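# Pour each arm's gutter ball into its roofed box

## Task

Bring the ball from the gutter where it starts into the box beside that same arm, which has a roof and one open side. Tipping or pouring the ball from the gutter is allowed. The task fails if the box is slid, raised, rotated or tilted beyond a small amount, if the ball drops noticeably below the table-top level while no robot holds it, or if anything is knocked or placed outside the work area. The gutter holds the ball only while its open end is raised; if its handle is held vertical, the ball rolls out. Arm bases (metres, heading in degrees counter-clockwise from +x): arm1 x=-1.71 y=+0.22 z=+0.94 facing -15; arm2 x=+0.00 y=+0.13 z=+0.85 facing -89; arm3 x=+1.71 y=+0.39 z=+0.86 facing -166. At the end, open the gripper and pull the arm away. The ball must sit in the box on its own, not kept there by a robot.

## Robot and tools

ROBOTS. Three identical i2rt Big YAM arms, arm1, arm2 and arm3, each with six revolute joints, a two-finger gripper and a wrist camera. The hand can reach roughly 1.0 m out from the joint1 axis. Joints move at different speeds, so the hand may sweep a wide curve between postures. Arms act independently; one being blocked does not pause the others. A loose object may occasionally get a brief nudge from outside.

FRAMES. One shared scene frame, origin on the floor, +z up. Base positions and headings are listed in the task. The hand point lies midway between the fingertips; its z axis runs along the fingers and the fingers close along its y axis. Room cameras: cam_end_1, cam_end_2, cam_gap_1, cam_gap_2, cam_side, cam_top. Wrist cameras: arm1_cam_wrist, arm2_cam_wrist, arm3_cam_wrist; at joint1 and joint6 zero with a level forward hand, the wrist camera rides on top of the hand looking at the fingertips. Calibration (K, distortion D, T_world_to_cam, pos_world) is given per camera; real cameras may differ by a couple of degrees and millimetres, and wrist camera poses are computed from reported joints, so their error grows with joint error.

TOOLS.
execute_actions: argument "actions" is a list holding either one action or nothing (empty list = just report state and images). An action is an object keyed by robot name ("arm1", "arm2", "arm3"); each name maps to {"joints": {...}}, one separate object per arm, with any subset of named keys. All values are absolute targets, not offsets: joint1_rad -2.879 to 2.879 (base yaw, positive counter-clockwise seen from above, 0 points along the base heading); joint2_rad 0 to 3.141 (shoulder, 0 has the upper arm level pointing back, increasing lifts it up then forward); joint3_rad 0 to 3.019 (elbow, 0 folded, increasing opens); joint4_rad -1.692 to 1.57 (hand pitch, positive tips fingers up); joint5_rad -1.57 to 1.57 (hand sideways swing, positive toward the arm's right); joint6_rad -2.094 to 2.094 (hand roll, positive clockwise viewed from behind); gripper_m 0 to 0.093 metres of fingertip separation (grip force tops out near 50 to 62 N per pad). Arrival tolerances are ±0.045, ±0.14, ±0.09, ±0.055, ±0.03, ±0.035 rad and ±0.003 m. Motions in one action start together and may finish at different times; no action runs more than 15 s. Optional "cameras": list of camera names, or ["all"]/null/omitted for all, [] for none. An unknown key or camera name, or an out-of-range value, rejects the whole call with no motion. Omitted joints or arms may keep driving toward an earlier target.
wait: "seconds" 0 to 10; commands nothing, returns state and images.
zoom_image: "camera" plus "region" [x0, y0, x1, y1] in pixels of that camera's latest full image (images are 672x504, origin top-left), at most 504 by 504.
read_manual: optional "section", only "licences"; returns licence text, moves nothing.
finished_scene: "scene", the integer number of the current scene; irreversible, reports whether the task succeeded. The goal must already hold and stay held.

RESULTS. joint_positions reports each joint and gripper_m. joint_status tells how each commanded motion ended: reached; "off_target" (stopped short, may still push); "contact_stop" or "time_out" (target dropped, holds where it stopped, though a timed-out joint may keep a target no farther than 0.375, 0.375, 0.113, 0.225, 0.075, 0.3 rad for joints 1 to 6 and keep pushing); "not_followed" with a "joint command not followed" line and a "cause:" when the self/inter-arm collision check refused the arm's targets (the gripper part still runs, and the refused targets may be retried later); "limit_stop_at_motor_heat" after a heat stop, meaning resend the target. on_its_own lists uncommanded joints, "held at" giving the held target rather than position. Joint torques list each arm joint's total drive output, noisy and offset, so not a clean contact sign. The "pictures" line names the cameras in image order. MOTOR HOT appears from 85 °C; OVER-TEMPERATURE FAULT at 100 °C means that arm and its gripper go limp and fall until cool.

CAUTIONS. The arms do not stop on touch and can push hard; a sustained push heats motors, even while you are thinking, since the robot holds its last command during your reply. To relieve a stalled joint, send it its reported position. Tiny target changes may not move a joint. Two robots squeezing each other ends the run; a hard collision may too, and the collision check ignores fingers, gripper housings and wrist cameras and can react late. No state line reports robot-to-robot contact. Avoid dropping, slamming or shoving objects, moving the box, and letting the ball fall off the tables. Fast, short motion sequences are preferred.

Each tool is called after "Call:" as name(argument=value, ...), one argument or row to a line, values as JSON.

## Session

Call:
execute_actions(
  actions=[],
)

Scene clock: 0.00 s.
Joint torques (N m, as the arm reports them, + toward a larger angle): no reading
arm1.joint_positions: joint1_rad=-0.894 joint2_rad=+0.442 joint3_rad=+1.426 joint4_rad=-1.391 joint5_rad=+0.192 joint6_rad=+0.091 gripper_m=+0.094
arm1.joint_status: not commanded
arm1.hand: x=-1.6893 y=+0.0772 z=+1.5196 quat_wxyz=(-0.432, -0.529, -0.644, +0.345) (m; scene frame)
arm2.joint_positions: joint1_rad=-0.112 joint2_rad=+0.336 joint3_rad=+1.605 joint4_rad=-1.598 joint5_rad=-0.149 joint6_rad=-0.015 gripper_m=+0.095
arm2.joint_status: not commanded
arm2.hand: x=+0.0203 y=+0.1003 z=+1.4580 quat_wxyz=(-0.433, -0.567, -0.582, +0.391) (m; scene frame)
arm3.joint_positions: joint1_rad=+0.491 joint2_rad=+0.265 joint3_rad=+1.482 joint4_rad=-1.284 joint5_rad=-0.172 joint6_rad=-0.316 gripper_m=+0.095
arm3.joint_status: not commanded
arm3.hand: x=+1.6965 y=+0.3348 z=+1.4962 quat_wxyz=(-0.203, -0.601, -0.415, +0.652) (m; scene frame)
pictures: arm1_cam_wrist, arm2_cam_wrist, arm3_cam_wrist, cam_end_1, cam_end_2, cam_gap_1, cam_gap_2, cam_side, cam_top
camera_calibration (this result's frames):
arm1_cam_wrist: T_world_to_cam=[[-0.978316, -0.207003, -0.00694274, -1.62595], [-0.174122, 0.840145, -0.513651, 0.424575], [0.11216, -0.501304, -0.857971, 1.65478], [0, 0, 0, 1]] pos_world=[-1.70237, 0.136267, 1.62655]
arm2_cam_wrist: T_world_to_cam=[[-0.998799, -0.0377099, -0.0312869, 0.0706065], [-0.0122064, 0.80988, -0.586468, 0.783261], [0.0474543, -0.585382, -0.809368, 1.36335], [0, 0, 0, 1]] pos_world=[0.0153858, 0.166393, 1.56502]
arm3_cam_wrist: T_world_to_cam=[[-0.764303, 0.575389, 0.291149, 0.672201], [0.199551, 0.640368, -0.741693, 0.562955], [-0.613205, -0.508779, -0.604255, 2.2362], [0, 0, 0, 1]] pos_world=[1.77267, 0.390455, 1.57306]
Images, in order (width x height): arm1_cam_wrist 672x504, arm2_cam_wrist 672x504, arm3_cam_wrist 672x504, cam_end_1 672x504, cam_end_2 672x504, cam_gap_1 672x504, cam_gap_2 672x504, cam_side 672x504, cam_top 672x504.

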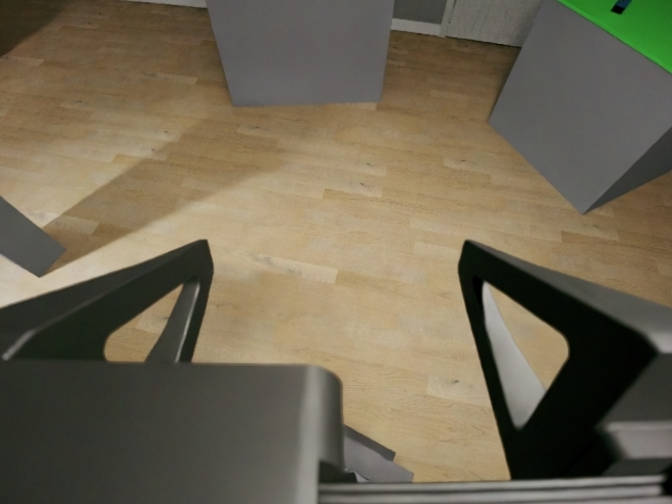

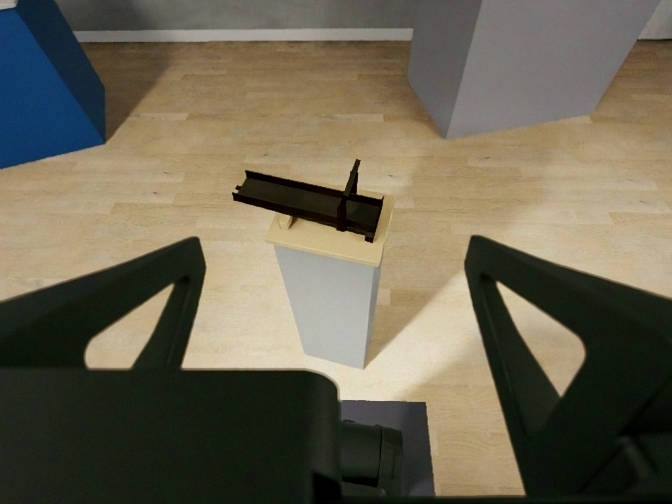

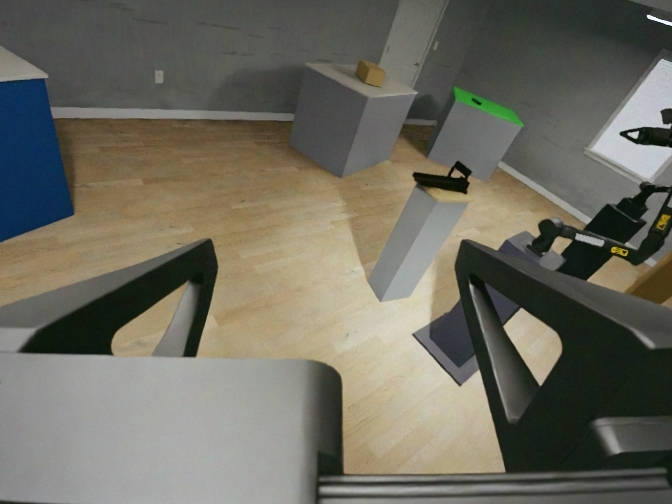

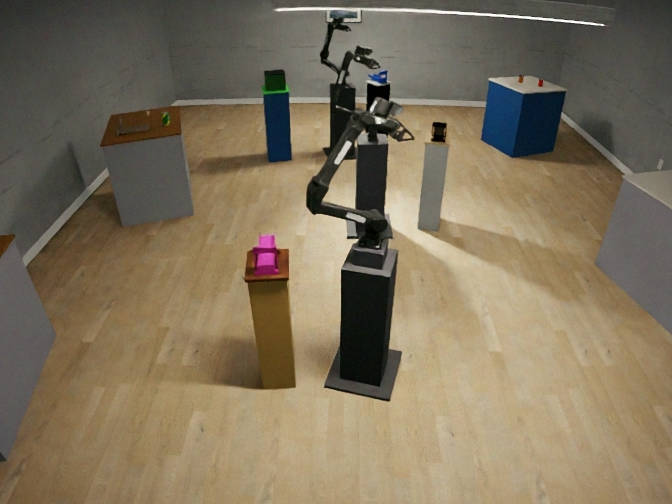

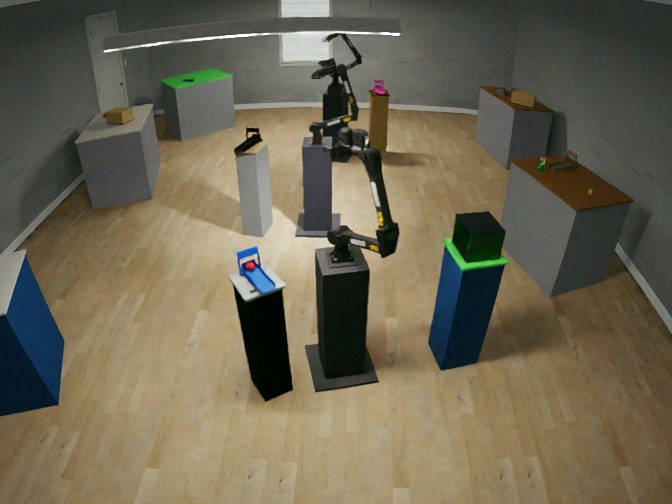

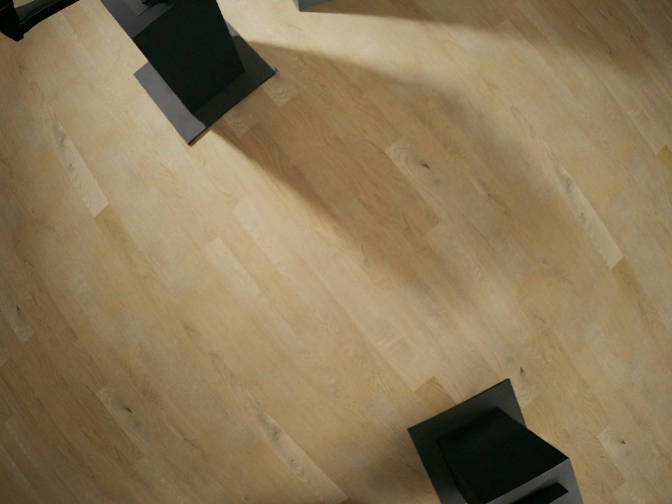

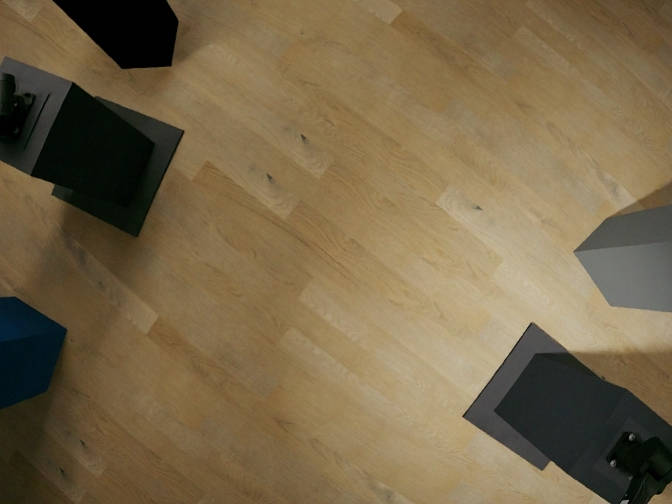

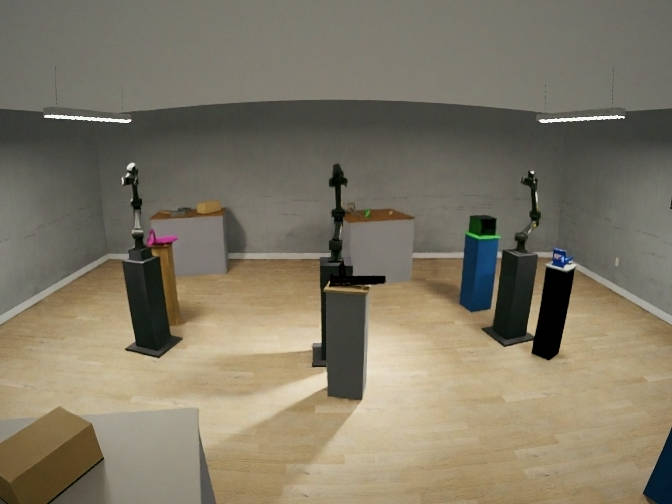

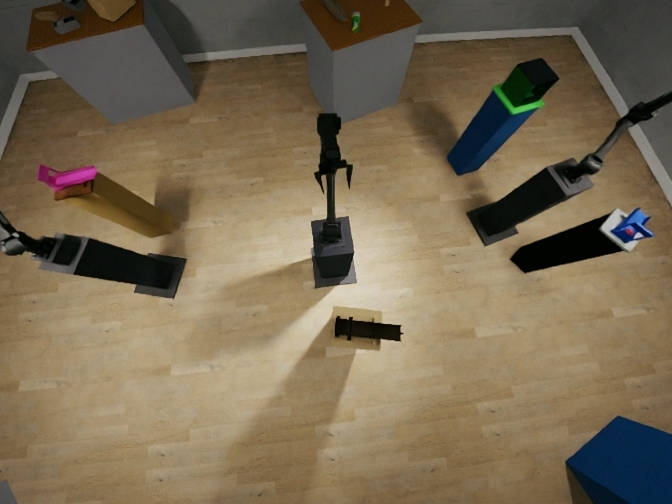

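Call:
zoom_image(
  camera="cam_end_2",
  region=[215, 235, 305, 310],
)

Call:
zoom_image(
  camera="cam_end_2",
  region=[425, 195, 525, 285],
)

Call:
zoom_image(
  camera="cam_side",
  region=[450, 200, 590, 290],
)

Call:
zoom_image(
  camera="cam_top",
  region=[470, 40, 672, 260],
)

Region (215, 235, 305, 310) of cam_end_2's 672x504 image, scaled by 5.600, with more detail than that image has.

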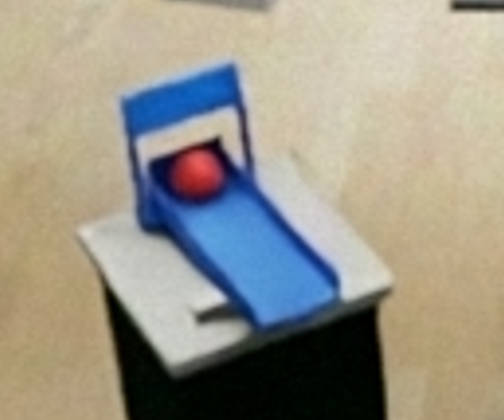

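Region (425, 195, 525, 285) of cam_end_2's 672x504 image, scaled by 5.040, with more detail than that image has; it fills the top 454 rows of this view, and the rest is white.

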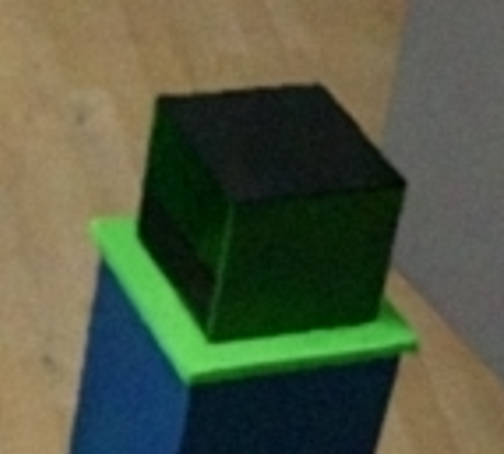

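Region (450, 200, 590, 290) of cam_side's 672x504 image, scaled by 3.600, with more detail than that image has; it fills the top 324 rows of this view, and the rest is white.

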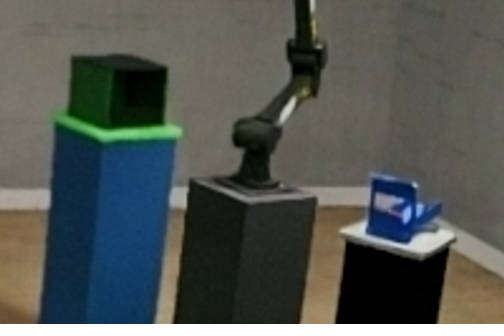

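Region (470, 40, 672, 260) of cam_top's 672x504 image, scaled by 2.291, with more detail than that image has; it fills the left 463 columns of this view, and the rest is white.

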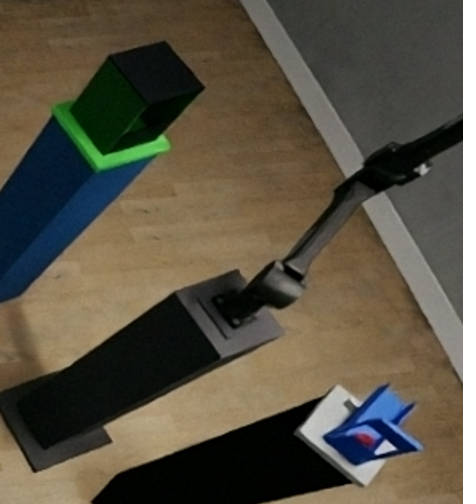

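Call:
execute_actions(
  actions=[
    {"arm3": {"joints": {"joint1_rad": 1.532, "joint2_rad": 1.753, "joint3_rad": 1.62, "joint4_rad": -1.56, "joint5_rad": -0.321, "joint6_rad": -0.41, "gripper_m": 0.093}}},
  ],
  cameras=["arm3_cam_wrist", "cam_end_2", "cam_side"],
)

Call:
zoom_image(
  camera="cam_end_2",
  region=[200, 170, 320, 310],
)

Scene clock: 28.80 s.
Joint torques (N m, as the arm reports them, + toward a larger angle): arm1=[0.57 3.61 8.07 1.94 0.13 0.06] | arm2=[ 0.48 10.05  4.36  2.43  0.04 -0.05] | arm3=[ -0.87 -18.08   9.4    0.09  -0.3   -0.11]
arm1.joint_positions: joint1_rad=-0.894 joint2_rad=+0.442 joint3_rad=+1.426 joint4_rad=-1.391 joint5_rad=+0.192 joint6_rad=+0.091 gripper_m=+0.094
arm1.joint_status: not commanded
arm1.hand: x=-1.6893 y=+0.0772 z=+1.5196 quat_wxyz=(-0.432, -0.529, -0.644, +0.345) (m; scene frame)
arm2.joint_positions: joint1_rad=-0.112 joint2_rad=+0.336 joint3_rad=+1.605 joint4_rad=-1.598 joint5_rad=-0.149 joint6_rad=-0.015 gripper_m=+0.095
arm2.joint_status: not commanded
arm2.hand: x=+0.0203 y=+0.1003 z=+1.4580 quat_wxyz=(-0.433, -0.567, -0.582, +0.391) (m; scene frame)
arm3.joint_positions: joint1_rad=+1.541 joint2_rad=+1.756 joint3_rad=+1.610 joint4_rad=-1.552 joint5_rad=-0.319 joint6_rad=-0.399 gripper_m=+0.093
arm3.joint_status: all done
arm3.hand: x=+1.8736 y=-0.0946 z=+1.0588 quat_wxyz=(-0.083, -0.463, -0.869, -0.150) (m; scene frame)
pictures: arm3_cam_wrist, cam_end_2, cam_side
camera_calibration (this result's frames):
arm3_cam_wrist: T_world_to_cam=[[-0.784594, -0.520815, -0.336399, 1.78076], [-0.613763, 0.575603, 0.540348, 0.638418], [-0.087789, 0.630423, -0.771272, 1.16224], [0, 0, 0, 1]] pos_world=[1.89105, -0.17273, 1.15048]
Images, in order (width x height): arm3_cam_wrist 672x504, cam_end_2 672x504, cam_side 672x504.

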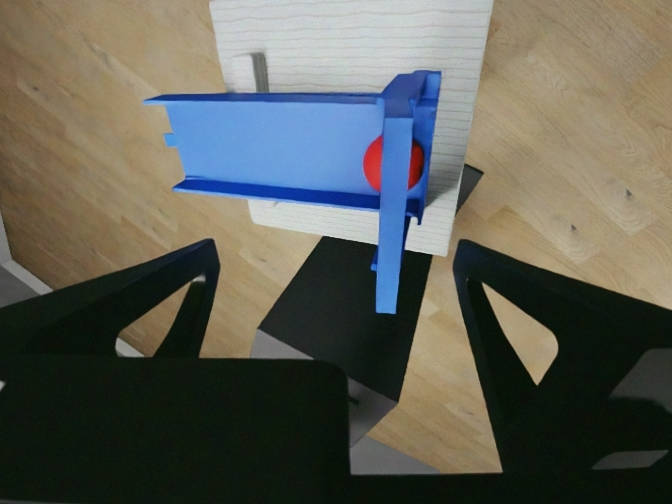

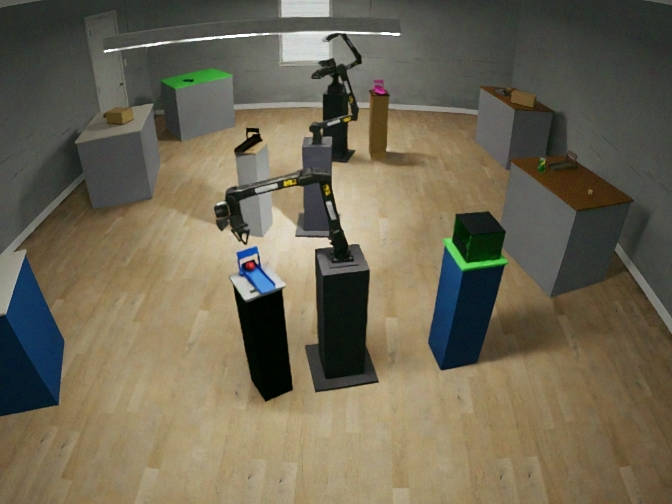

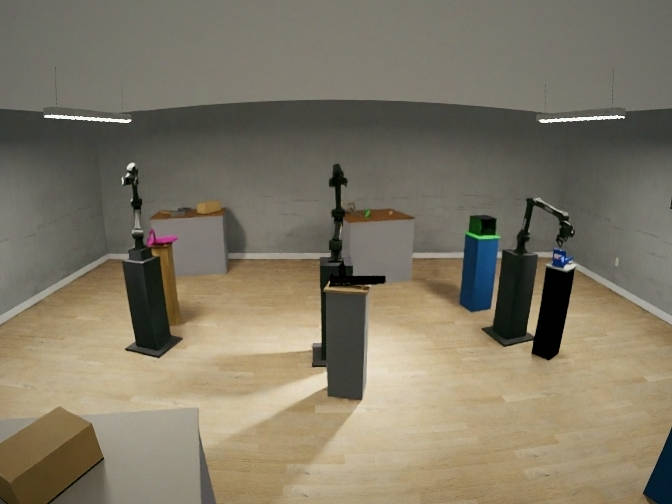

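Region (200, 170, 320, 310) of cam_end_2's 672x504 image, scaled by 3.600, with more detail than that image has; it fills the left 432 columns of this view, and the rest is white.

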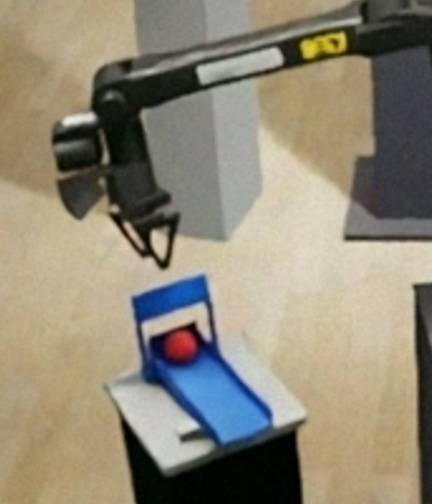

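Call:
zoom_image(
  camera="arm3_cam_wrist",
  region=[300, 50, 500, 330],
)

Region (300, 50, 500, 330) of arm3_cam_wrist's 672x504 image, scaled by 1.800, with more detail than that image has; it fills the left 360 columns of this view, and the rest is white.

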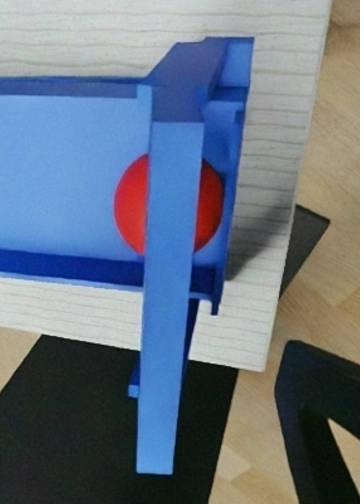

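Call:
execute_actions(
  actions=[
    {"arm3": {"joints": {"joint1_rad": 1.518, "joint2_rad": 1.775, "joint3_rad": 1.397, "joint4_rad": -1.345, "joint5_rad": -0.32, "joint6_rad": -0.43}}},
  ],
  cameras=["arm3_cam_wrist", "cam_end_2"],
)

Call:
zoom_image(
  camera="cam_end_2",
  region=[200, 170, 320, 310],
)

Scene clock: 56.27 s.
Joint torques (N m, as the arm reports them, + toward a larger angle): arm1=[0.55 3.59 8.05 1.94 0.13 0.05] | arm2=[ 0.78 10.2   4.44  2.54  0.02 -0.04] | arm3=[ -0.95 -17.58   8.33   0.57  -0.25  -0.12]
arm1.joint_positions: joint1_rad=-0.894 joint2_rad=+0.442 joint3_rad=+1.426 joint4_rad=-1.391 joint5_rad=+0.192 joint6_rad=+0.091 gripper_m=+0.094
arm1.joint_status: not commanded
arm1.hand: x=-1.6893 y=+0.0772 z=+1.5196 quat_wxyz=(-0.432, -0.529, -0.644, +0.345) (m; scene frame)
arm2.joint_positions: joint1_rad=-0.112 joint2_rad=+0.336 joint3_rad=+1.605 joint4_rad=-1.598 joint5_rad=-0.149 joint6_rad=-0.015 gripper_m=+0.095
arm2.joint_status: not commanded
arm2.hand: x=+0.0203 y=+0.1003 z=+1.4580 quat_wxyz=(-0.433, -0.567, -0.582, +0.391) (m; scene frame)
arm3.joint_positions: joint1_rad=+1.525 joint2_rad=+1.780 joint3_rad=+1.393 joint4_rad=-1.354 joint5_rad=-0.319 joint6_rad=-0.418 gripper_m=+0.093
arm3.joint_status: all done
arm3.hand: x=+1.8610 y=-0.0722 z=+0.9687 quat_wxyz=(-0.073, -0.464, -0.867, -0.164) (m; scene frame)
pictures: arm3_cam_wrist, cam_end_2
camera_calibration (this result's frames):
arm3_cam_wrist: T_world_to_cam=[[-0.784983, -0.510375, -0.351167, 1.76805], [-0.612529, 0.554503, 0.563324, 0.640434], [-0.0927838, 0.6573, -0.747896, 1.06611], [0, 0, 0, 1]] pos_world=[1.87909, -0.15351, 1.05745]
Images, in order (width x height): arm3_cam_wrist 672x504, cam_end_2 672x504.

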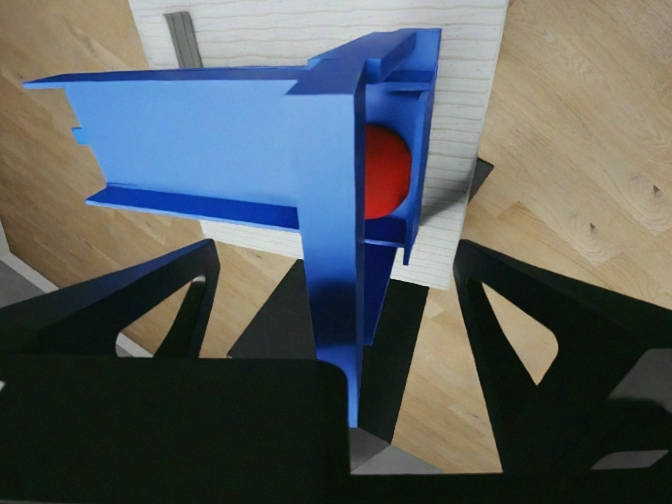

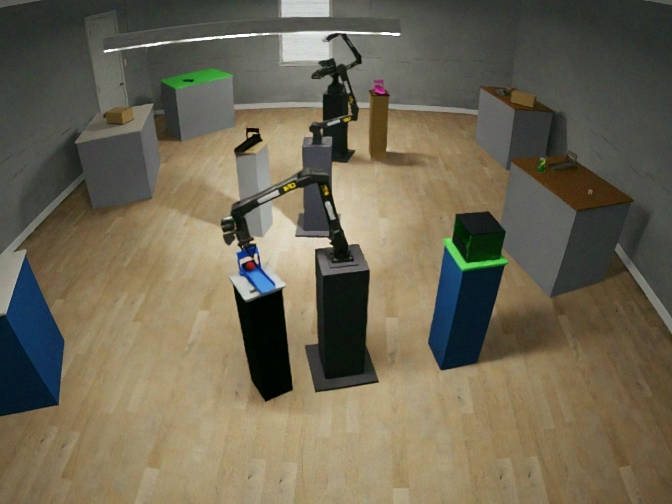

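Region (200, 170, 320, 310) of cam_end_2's 672x504 image, scaled by 3.600, with more detail than that image has; it fills the left 432 columns of this view, and the rest is white.

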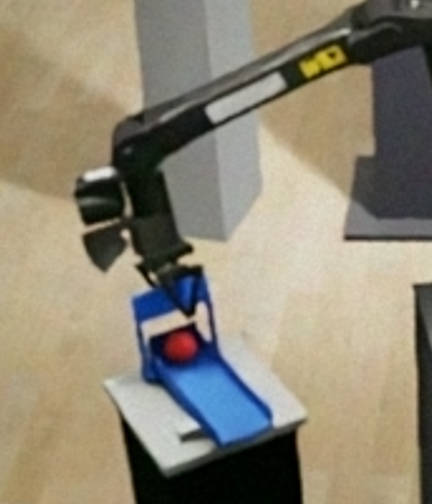

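Call:
execute_actions(
  actions=[
    {"arm3": {"joints": {"gripper_m": 0.0}}},
  ],
  cameras=["arm3_cam_wrist", "cam_end_2"],
)

Call:
zoom_image(
  camera="cam_end_2",
  region=[200, 170, 320, 310],
)

Scene clock: 60.63 s.
Joint torques (N m, as the arm reports them, + toward a larger angle): arm1=[0.6  3.54 8.06 1.92 0.12 0.06] | arm2=[ 0.76 10.45  4.46  2.51  0.04 -0.06] | arm3=[ -0.96 -17.35   8.23   0.37  -0.38  -0.05]
arm1.joint_positions: joint1_rad=-0.894 joint2_rad=+0.442 joint3_rad=+1.426 joint4_rad=-1.391 joint5_rad=+0.192 joint6_rad=+0.091 gripper_m=+0.094
arm1.joint_status: not commanded
arm1.hand: x=-1.6893 y=+0.0772 z=+1.5196 quat_wxyz=(-0.432, -0.529, -0.644, +0.345) (m; scene frame)
arm2.joint_positions: joint1_rad=-0.112 joint2_rad=+0.336 joint3_rad=+1.605 joint4_rad=-1.598 joint5_rad=-0.149 joint6_rad=-0.015 gripper_m=+0.095
arm2.joint_status: not commanded
arm2.hand: x=+0.0203 y=+0.1003 z=+1.4580 quat_wxyz=(-0.433, -0.567, -0.582, +0.391) (m; scene frame)
arm3.joint_positions: joint1_rad=+1.523 joint2_rad=+1.780 joint3_rad=+1.393 joint4_rad=-1.349 joint5_rad=-0.317 joint6_rad=-0.422 gripper_m=+0.012
arm3.joint_status: gripper_m off_target (ended at +0.012, target +0.000)
arm3.hand: x=+1.8600 y=-0.0736 z=+0.9684 quat_wxyz=(-0.074, -0.463, -0.868, -0.162) (m; scene frame)
pictures: arm3_cam_wrist, cam_end_2
camera_calibration (this result's frames):
arm3_cam_wrist: T_world_to_cam=[[-0.784118, -0.514063, -0.347706, 1.76119], [-0.613376, 0.55662, 0.560306, 0.645387], [-0.0944926, 0.65262, -0.75177, 1.07328], [0, 0, 0, 1]] pos_world=[1.87826, -0.154321, 1.05762]
Images, in order (width x height): arm3_cam_wrist 672x504, cam_end_2 672x504.

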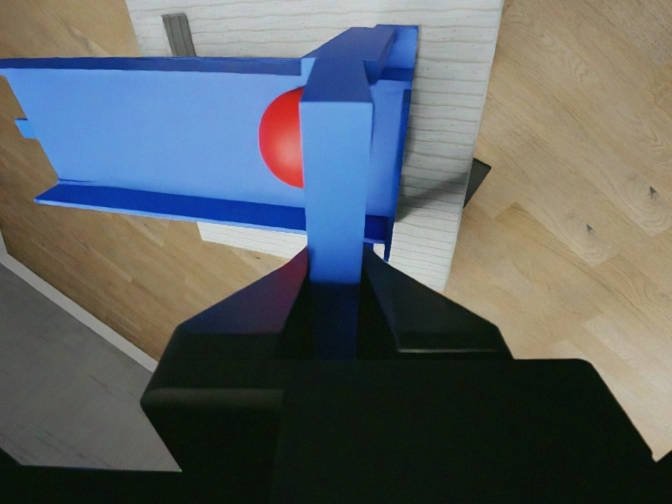

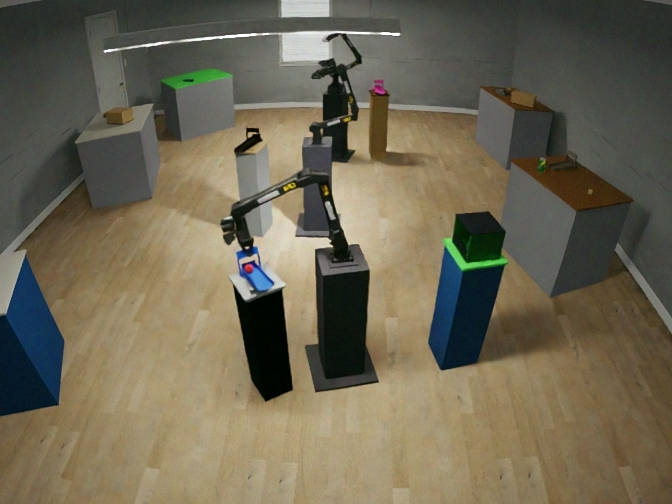

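Region (200, 170, 320, 310) of cam_end_2's 672x504 image, scaled by 3.600, with more detail than that image has; it fills the left 432 columns of this view, and the rest is white.

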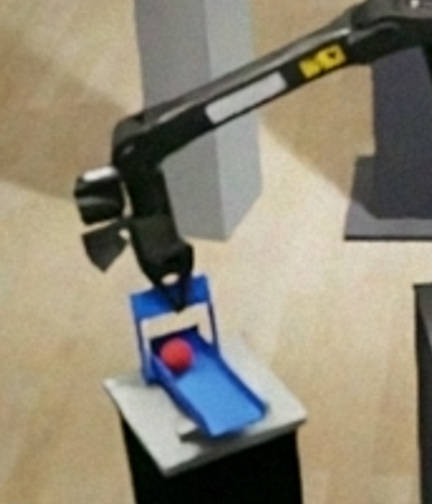

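Call:
execute_actions(
  actions=[
    {"arm3": {"joints": {"joint2_rad": 1.45, "joint3_rad": 1.26, "joint4_rad": -1.37, "joint5_rad": -0.7}}},
  ],
  cameras=["arm3_cam_wrist", "cam_end_2"],
)

Scene clock: 67.60 s.
Joint torques (N m, as the arm reports them, + toward a larger angle): arm1=[0.58 3.6  8.06 1.96 0.13 0.05] | arm2=[ 0.73 10.54  4.28  2.46  0.03 -0.04] | arm3=[ -1.06 -13.03  10.17   0.33  -0.86  -0.07]
arm1.joint_positions: joint1_rad=-0.894 joint2_rad=+0.442 joint3_rad=+1.426 joint4_rad=-1.391 joint5_rad=+0.192 joint6_rad=+0.091 gripper_m=+0.094
arm1.joint_status: not commanded
arm1.hand: x=-1.6893 y=+0.0772 z=+1.5196 quat_wxyz=(-0.432, -0.529, -0.644, +0.345) (m; scene frame)
arm2.joint_positions: joint1_rad=-0.112 joint2_rad=+0.336 joint3_rad=+1.605 joint4_rad=-1.598 joint5_rad=-0.149 joint6_rad=-0.015 gripper_m=+0.095
arm2.joint_status: not commanded
arm2.hand: x=+0.0203 y=+0.1003 z=+1.4580 quat_wxyz=(-0.433, -0.567, -0.582, +0.391) (m; scene frame)
arm3.joint_positions: joint1_rad=+1.523 joint2_rad=+1.456 joint3_rad=+1.244 joint4_rad=-1.364 joint5_rad=-0.693 joint6_rad=-0.423 gripper_m=+0.012
arm3.joint_status: all done
arm3.hand: x=+1.9026 y=-0.0002 z=+1.0875 quat_wxyz=(-0.265, -0.432, -0.835, -0.213) (m; scene frame)
pictures: arm3_cam_wrist, cam_end_2
camera_calibration (this result's frames):
arm3_cam_wrist: T_world_to_cam=[[-0.612021, -0.530863, -0.586187, 1.8056], [-0.755601, 0.611318, 0.23528, 1.18803], [0.233446, 0.58692, -0.77526, 0.520528], [0, 0, 0, 1]] pos_world=[1.88123, -0.073246, 1.18245]
Images, in order (width x height): arm3_cam_wrist 672x504, cam_end_2 672x504.

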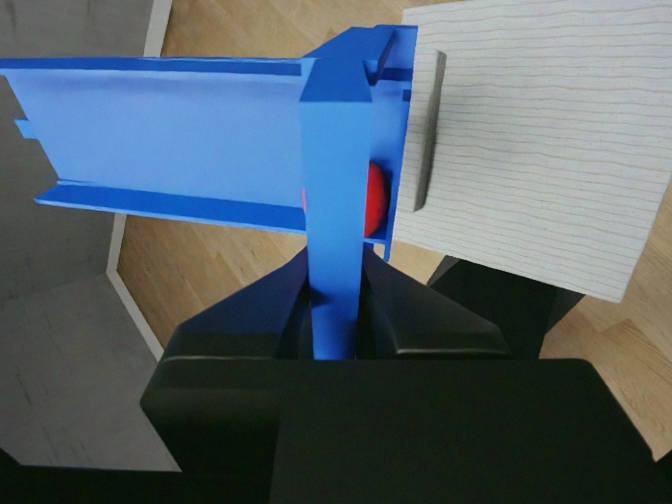

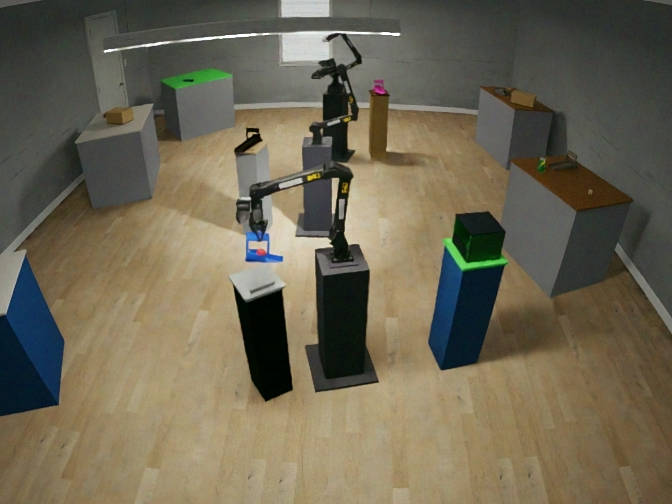

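Call:
execute_actions(
  actions=[
    {"arm3": {"joints": {"joint1_rad": -1.75, "joint4_rad": -0.8}}},
  ],
  cameras=["arm3_cam_wrist", "cam_end_2"],
)

Call:
execute_actions(
  actions=[
    {"arm3": {"joints": {"joint6_rad": 1.4}}},
  ],
  cameras=["arm3_cam_wrist", "cam_end_2"],
)

Scene clock: 105.53 s.
Joint torques (N m, as the arm reports them, + toward a larger angle): arm1=[0.53 3.63 8.06 1.95 0.13 0.05] | arm2=[ 0.6  10.61  4.35  2.44  0.   -0.04] | arm3=[ -0.36 -14.97  10.81   1.67  -0.81  -0.03]
arm1.joint_positions: joint1_rad=-0.894 joint2_rad=+0.442 joint3_rad=+1.426 joint4_rad=-1.391 joint5_rad=+0.192 joint6_rad=+0.091 gripper_m=+0.094
arm1.joint_status: not commanded
arm1.hand: x=-1.6893 y=+0.0772 z=+1.5196 quat_wxyz=(-0.432, -0.529, -0.644, +0.345) (m; scene frame)
arm2.joint_positions: joint1_rad=-0.112 joint2_rad=+0.336 joint3_rad=+1.605 joint4_rad=-1.598 joint5_rad=-0.149 joint6_rad=-0.015 gripper_m=+0.095
arm2.joint_status: not commanded
arm2.hand: x=+0.0203 y=+0.1003 z=+1.4580 quat_wxyz=(-0.433, -0.567, -0.582, +0.391) (m; scene frame)
arm3.joint_positions: joint1_rad=-1.757 joint2_rad=+1.465 joint3_rad=+1.244 joint4_rad=-0.810 joint5_rad=-0.692 joint6_rad=-0.424 gripper_m=+0.012
arm3.joint_status: all done
arm3.hand: x=+1.5758 y=+0.9099 z=+1.1113 quat_wxyz=(+0.022, -0.822, +0.394, +0.410) (m; scene frame)
pictures: arm3_cam_wrist, cam_end_2
camera_calibration (this result's frames):
arm3_cam_wrist: T_world_to_cam=[[0.667749, 0.685234, -0.290802, -1.34871], [0.66484, -0.724712, -0.181054, -0.180808], [-0.334812, -0.0724383, -0.939497, 1.75909], [0, 0, 0, 1]] pos_world=[1.60977, 0.920576, 1.22771]
Images, in order (width x height): arm3_cam_wrist 672x504, cam_end_2 672x504.

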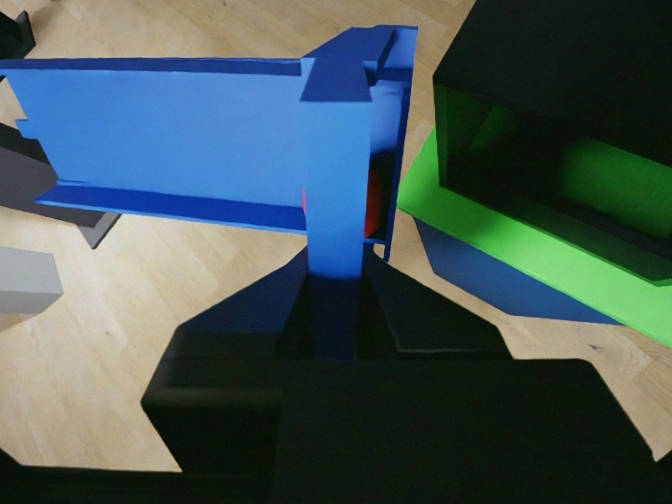

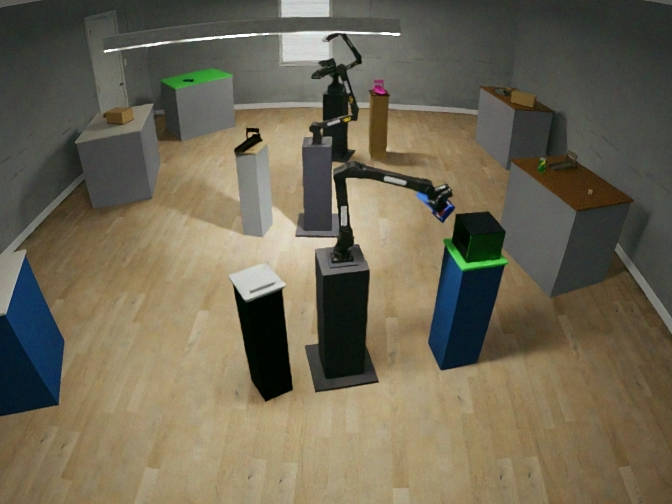

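Scene clock: 107.80 s.
Joint torques (N m, as the arm reports them, + toward a larger angle): arm1=[0.58 3.58 8.06 1.93 0.13 0.05] | arm2=[ 0.81 10.21  4.31  2.55  0.01 -0.05] | arm3=[  0.05 -15.22  10.85   1.8   -0.61   0.13]
arm1.joint_positions: joint1_rad=-0.894 joint2_rad=+0.442 joint3_rad=+1.426 joint4_rad=-1.391 joint5_rad=+0.192 joint6_rad=+0.091 gripper_m=+0.094
arm1.joint_status: not commanded
arm1.hand: x=-1.6893 y=+0.0772 z=+1.5196 quat_wxyz=(-0.432, -0.529, -0.644, +0.345) (m; scene frame)
arm2.joint_positions: joint1_rad=-0.112 joint2_rad=+0.336 joint3_rad=+1.605 joint4_rad=-1.598 joint5_rad=-0.149 joint6_rad=-0.015 gripper_m=+0.095
arm2.joint_status: not commanded
arm2.hand: x=+0.0203 y=+0.1003 z=+1.4580 quat_wxyz=(-0.433, -0.567, -0.582, +0.391) (m; scene frame)
arm3.joint_positions: joint1_rad=-1.757 joint2_rad=+1.465 joint3_rad=+1.244 joint4_rad=-0.810 joint5_rad=-0.693 joint6_rad=+1.391 gripper_m=+0.012
arm3.joint_status: all done
arm3.hand: x=+1.5756 y=+0.9099 z=+1.1114 quat_wxyz=(-0.311, -0.196, +0.890, +0.270) (m; scene frame)
pictures: arm3_cam_wrist, cam_end_2
camera_calibration (this result's frames):
arm3_cam_wrist: T_world_to_cam=[[0.178615, -0.780973, -0.598479, 1.0982], [-0.21702, -0.624551, 0.750226, 0.0825424], [-0.959687, -0.00411954, -0.281041, 1.94971], [0, 0, 0, 1]] pos_world=[1.69287, 0.917246, 1.14327]
Images, in order (width x height): arm3_cam_wrist 672x504, cam_end_2 672x504.

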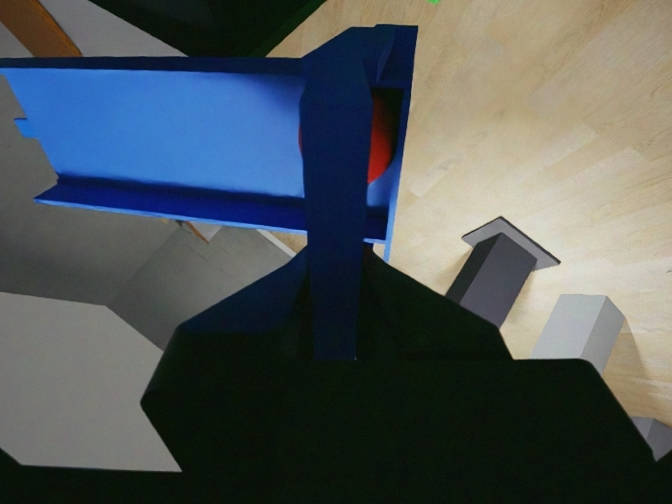

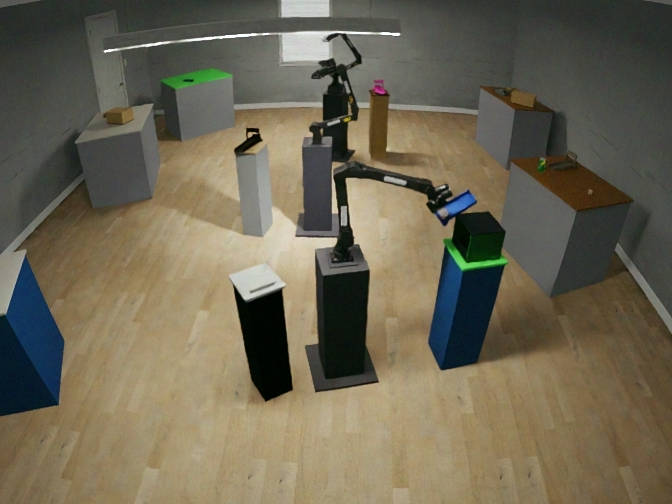

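Call:
execute_actions(
  actions=[
    {"arm3": {"joints": {"joint2_rad": 0.85, "joint3_rad": 0.76, "joint4_rad": -1.0}}},
  ],
  cameras=["cam_end_2"],
)

Call:
execute_actions(
  actions=[
    {"arm3": {"joints": {"joint1_rad": -1.768, "joint4_rad": -1.11, "joint5_rad": 0.0, "joint6_rad": 1.57}}},
  ],
  cameras=["arm3_cam_wrist", "cam_end_2", "cam_side", "cam_top"],
)

Call:
zoom_image(
  camera="cam_end_2",
  region=[360, 150, 540, 290],
)

Call:
zoom_image(
  camera="cam_side",
  region=[450, 180, 570, 270],
)

Scene clock: 125.77 s.
Joint torques (N m, as the arm reports them, + toward a larger angle): arm1=[0.57 3.62 8.06 1.94 0.13 0.05] | arm2=[ 0.77 10.02  4.33  2.57  0.04 -0.08] | arm3=[-0.18 -3.82 10.14  1.44 -0.65  0.12]
arm1.joint_positions: joint1_rad=-0.894 joint2_rad=+0.442 joint3_rad=+1.426 joint4_rad=-1.391 joint5_rad=+0.192 joint6_rad=+0.091 gripper_m=+0.094
arm1.joint_status: not commanded
arm1.hand: x=-1.6893 y=+0.0772 z=+1.5196 quat_wxyz=(-0.432, -0.529, -0.644, +0.345) (m; scene frame)
arm2.joint_positions: joint1_rad=-0.112 joint2_rad=+0.336 joint3_rad=+1.605 joint4_rad=-1.598 joint5_rad=-0.149 joint6_rad=-0.015 gripper_m=+0.095
arm2.joint_status: not commanded
arm2.hand: x=+0.0203 y=+0.1003 z=+1.4580 quat_wxyz=(-0.433, -0.567, -0.582, +0.391) (m; scene frame)
arm3.joint_positions: joint1_rad=-1.757 joint2_rad=+0.855 joint3_rad=+0.754 joint4_rad=-1.004 joint5_rad=-0.693 joint6_rad=+1.393 gripper_m=+0.012
arm3.joint_status: all done
arm3.hand: x=+1.5886 y=+0.6796 z=+1.0965 quat_wxyz=(-0.316, -0.185, +0.900, +0.236) (m; scene frame)
pictures: cam_end_2
Images, in order (width x height): cam_end_2 672x504.

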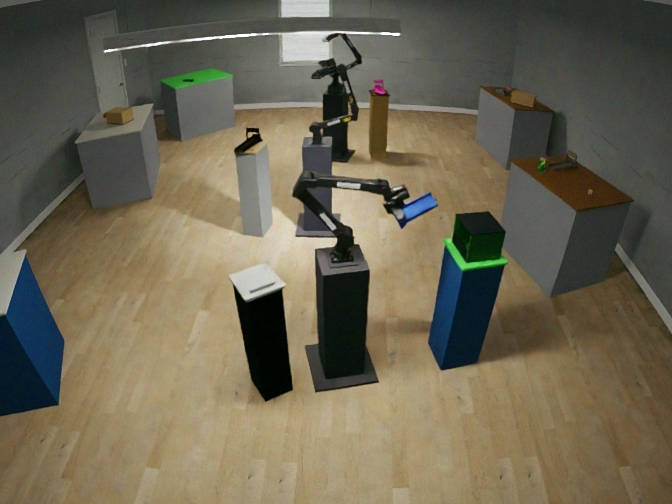

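Scene clock: 127.03 s.
Joint torques (N m, as the arm reports them, + toward a larger angle): arm1=[0.58 3.64 8.05 1.93 0.12 0.06] | arm2=[ 0.51 10.22  4.29  2.46  0.07 -0.06] | arm3=[-1.03 -3.12 10.03  1.21  0.37  0.15]
arm1.joint_positions: joint1_rad=-0.894 joint2_rad=+0.442 joint3_rad=+1.426 joint4_rad=-1.391 joint5_rad=+0.192 joint6_rad=+0.091 gripper_m=+0.094
arm1.joint_status: not commanded
arm1.hand: x=-1.6893 y=+0.0772 z=+1.5196 quat_wxyz=(-0.432, -0.529, -0.644, +0.345) (m; scene frame)
arm2.joint_positions: joint1_rad=-0.112 joint2_rad=+0.336 joint3_rad=+1.605 joint4_rad=-1.598 joint5_rad=-0.149 joint6_rad=-0.015 gripper_m=+0.095
arm2.joint_status: not commanded
arm2.hand: x=+0.0203 y=+0.1003 z=+1.4580 quat_wxyz=(-0.433, -0.567, -0.582, +0.391) (m; scene frame)
arm3.joint_positions: joint1_rad=-1.759 joint2_rad=+0.855 joint3_rad=+0.754 joint4_rad=-1.108 joint5_rad=-0.003 joint6_rad=+1.559 gripper_m=+0.012
arm3.joint_status: all done
arm3.hand: x=+1.6986 y=+0.6801 z=+1.0510 quat_wxyz=(-0.005, -0.033, +0.983, +0.179) (m; scene frame)
pictures: arm3_cam_wrist, cam_end_2, cam_side, cam_top
camera_calibration (this result's frames):
arm3_cam_wrist: T_world_to_cam=[[0.0568719, -0.934183, -0.352233, 0.912811], [-0.803288, -0.252322, 0.539502, 0.975191], [-0.59287, 0.252262, -0.764767, 1.76077], [0, 0, 0, 1]] pos_world=[1.77535, 0.65462, 1.14198]
Images, in order (width x height): arm3_cam_wrist 672x504, cam_end_2 672x504, cam_side 672x504, cam_top 672x504.

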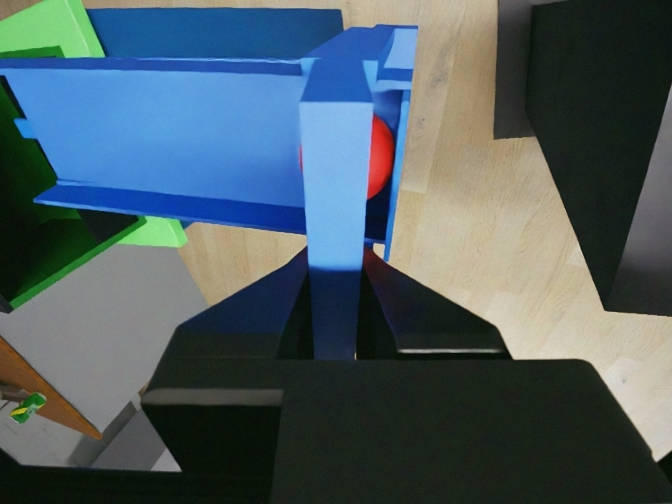

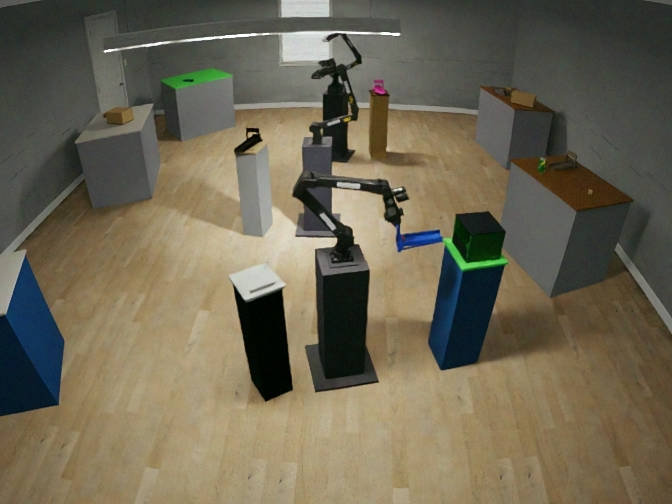

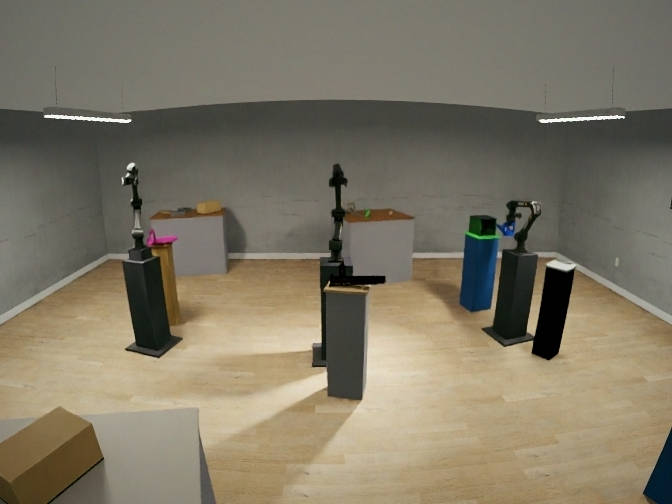

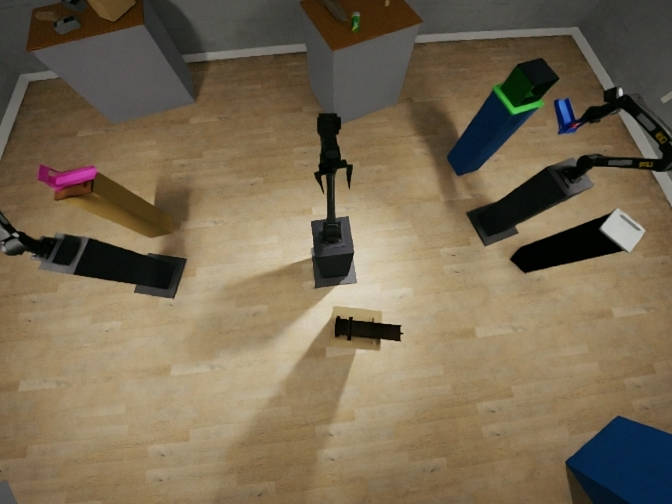

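Region (360, 150, 540, 290) of cam_end_2's 672x504 image, scaled by 2.800, with more detail than that image has.

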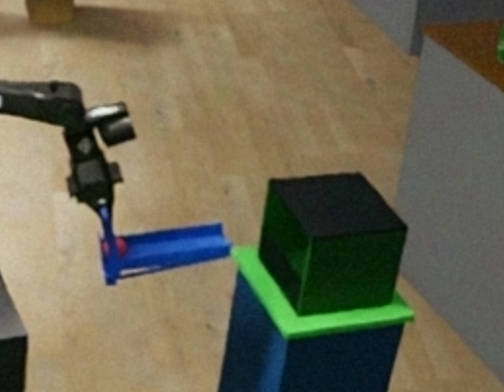

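Region (450, 180, 570, 270) of cam_side's 672x504 image, scaled by 4.200, with more detail than that image has; it fills the top 378 rows of this view, and the rest is white.

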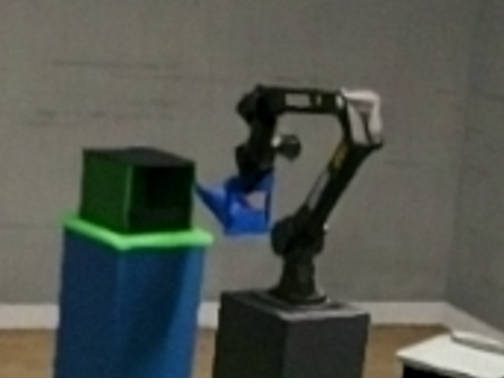

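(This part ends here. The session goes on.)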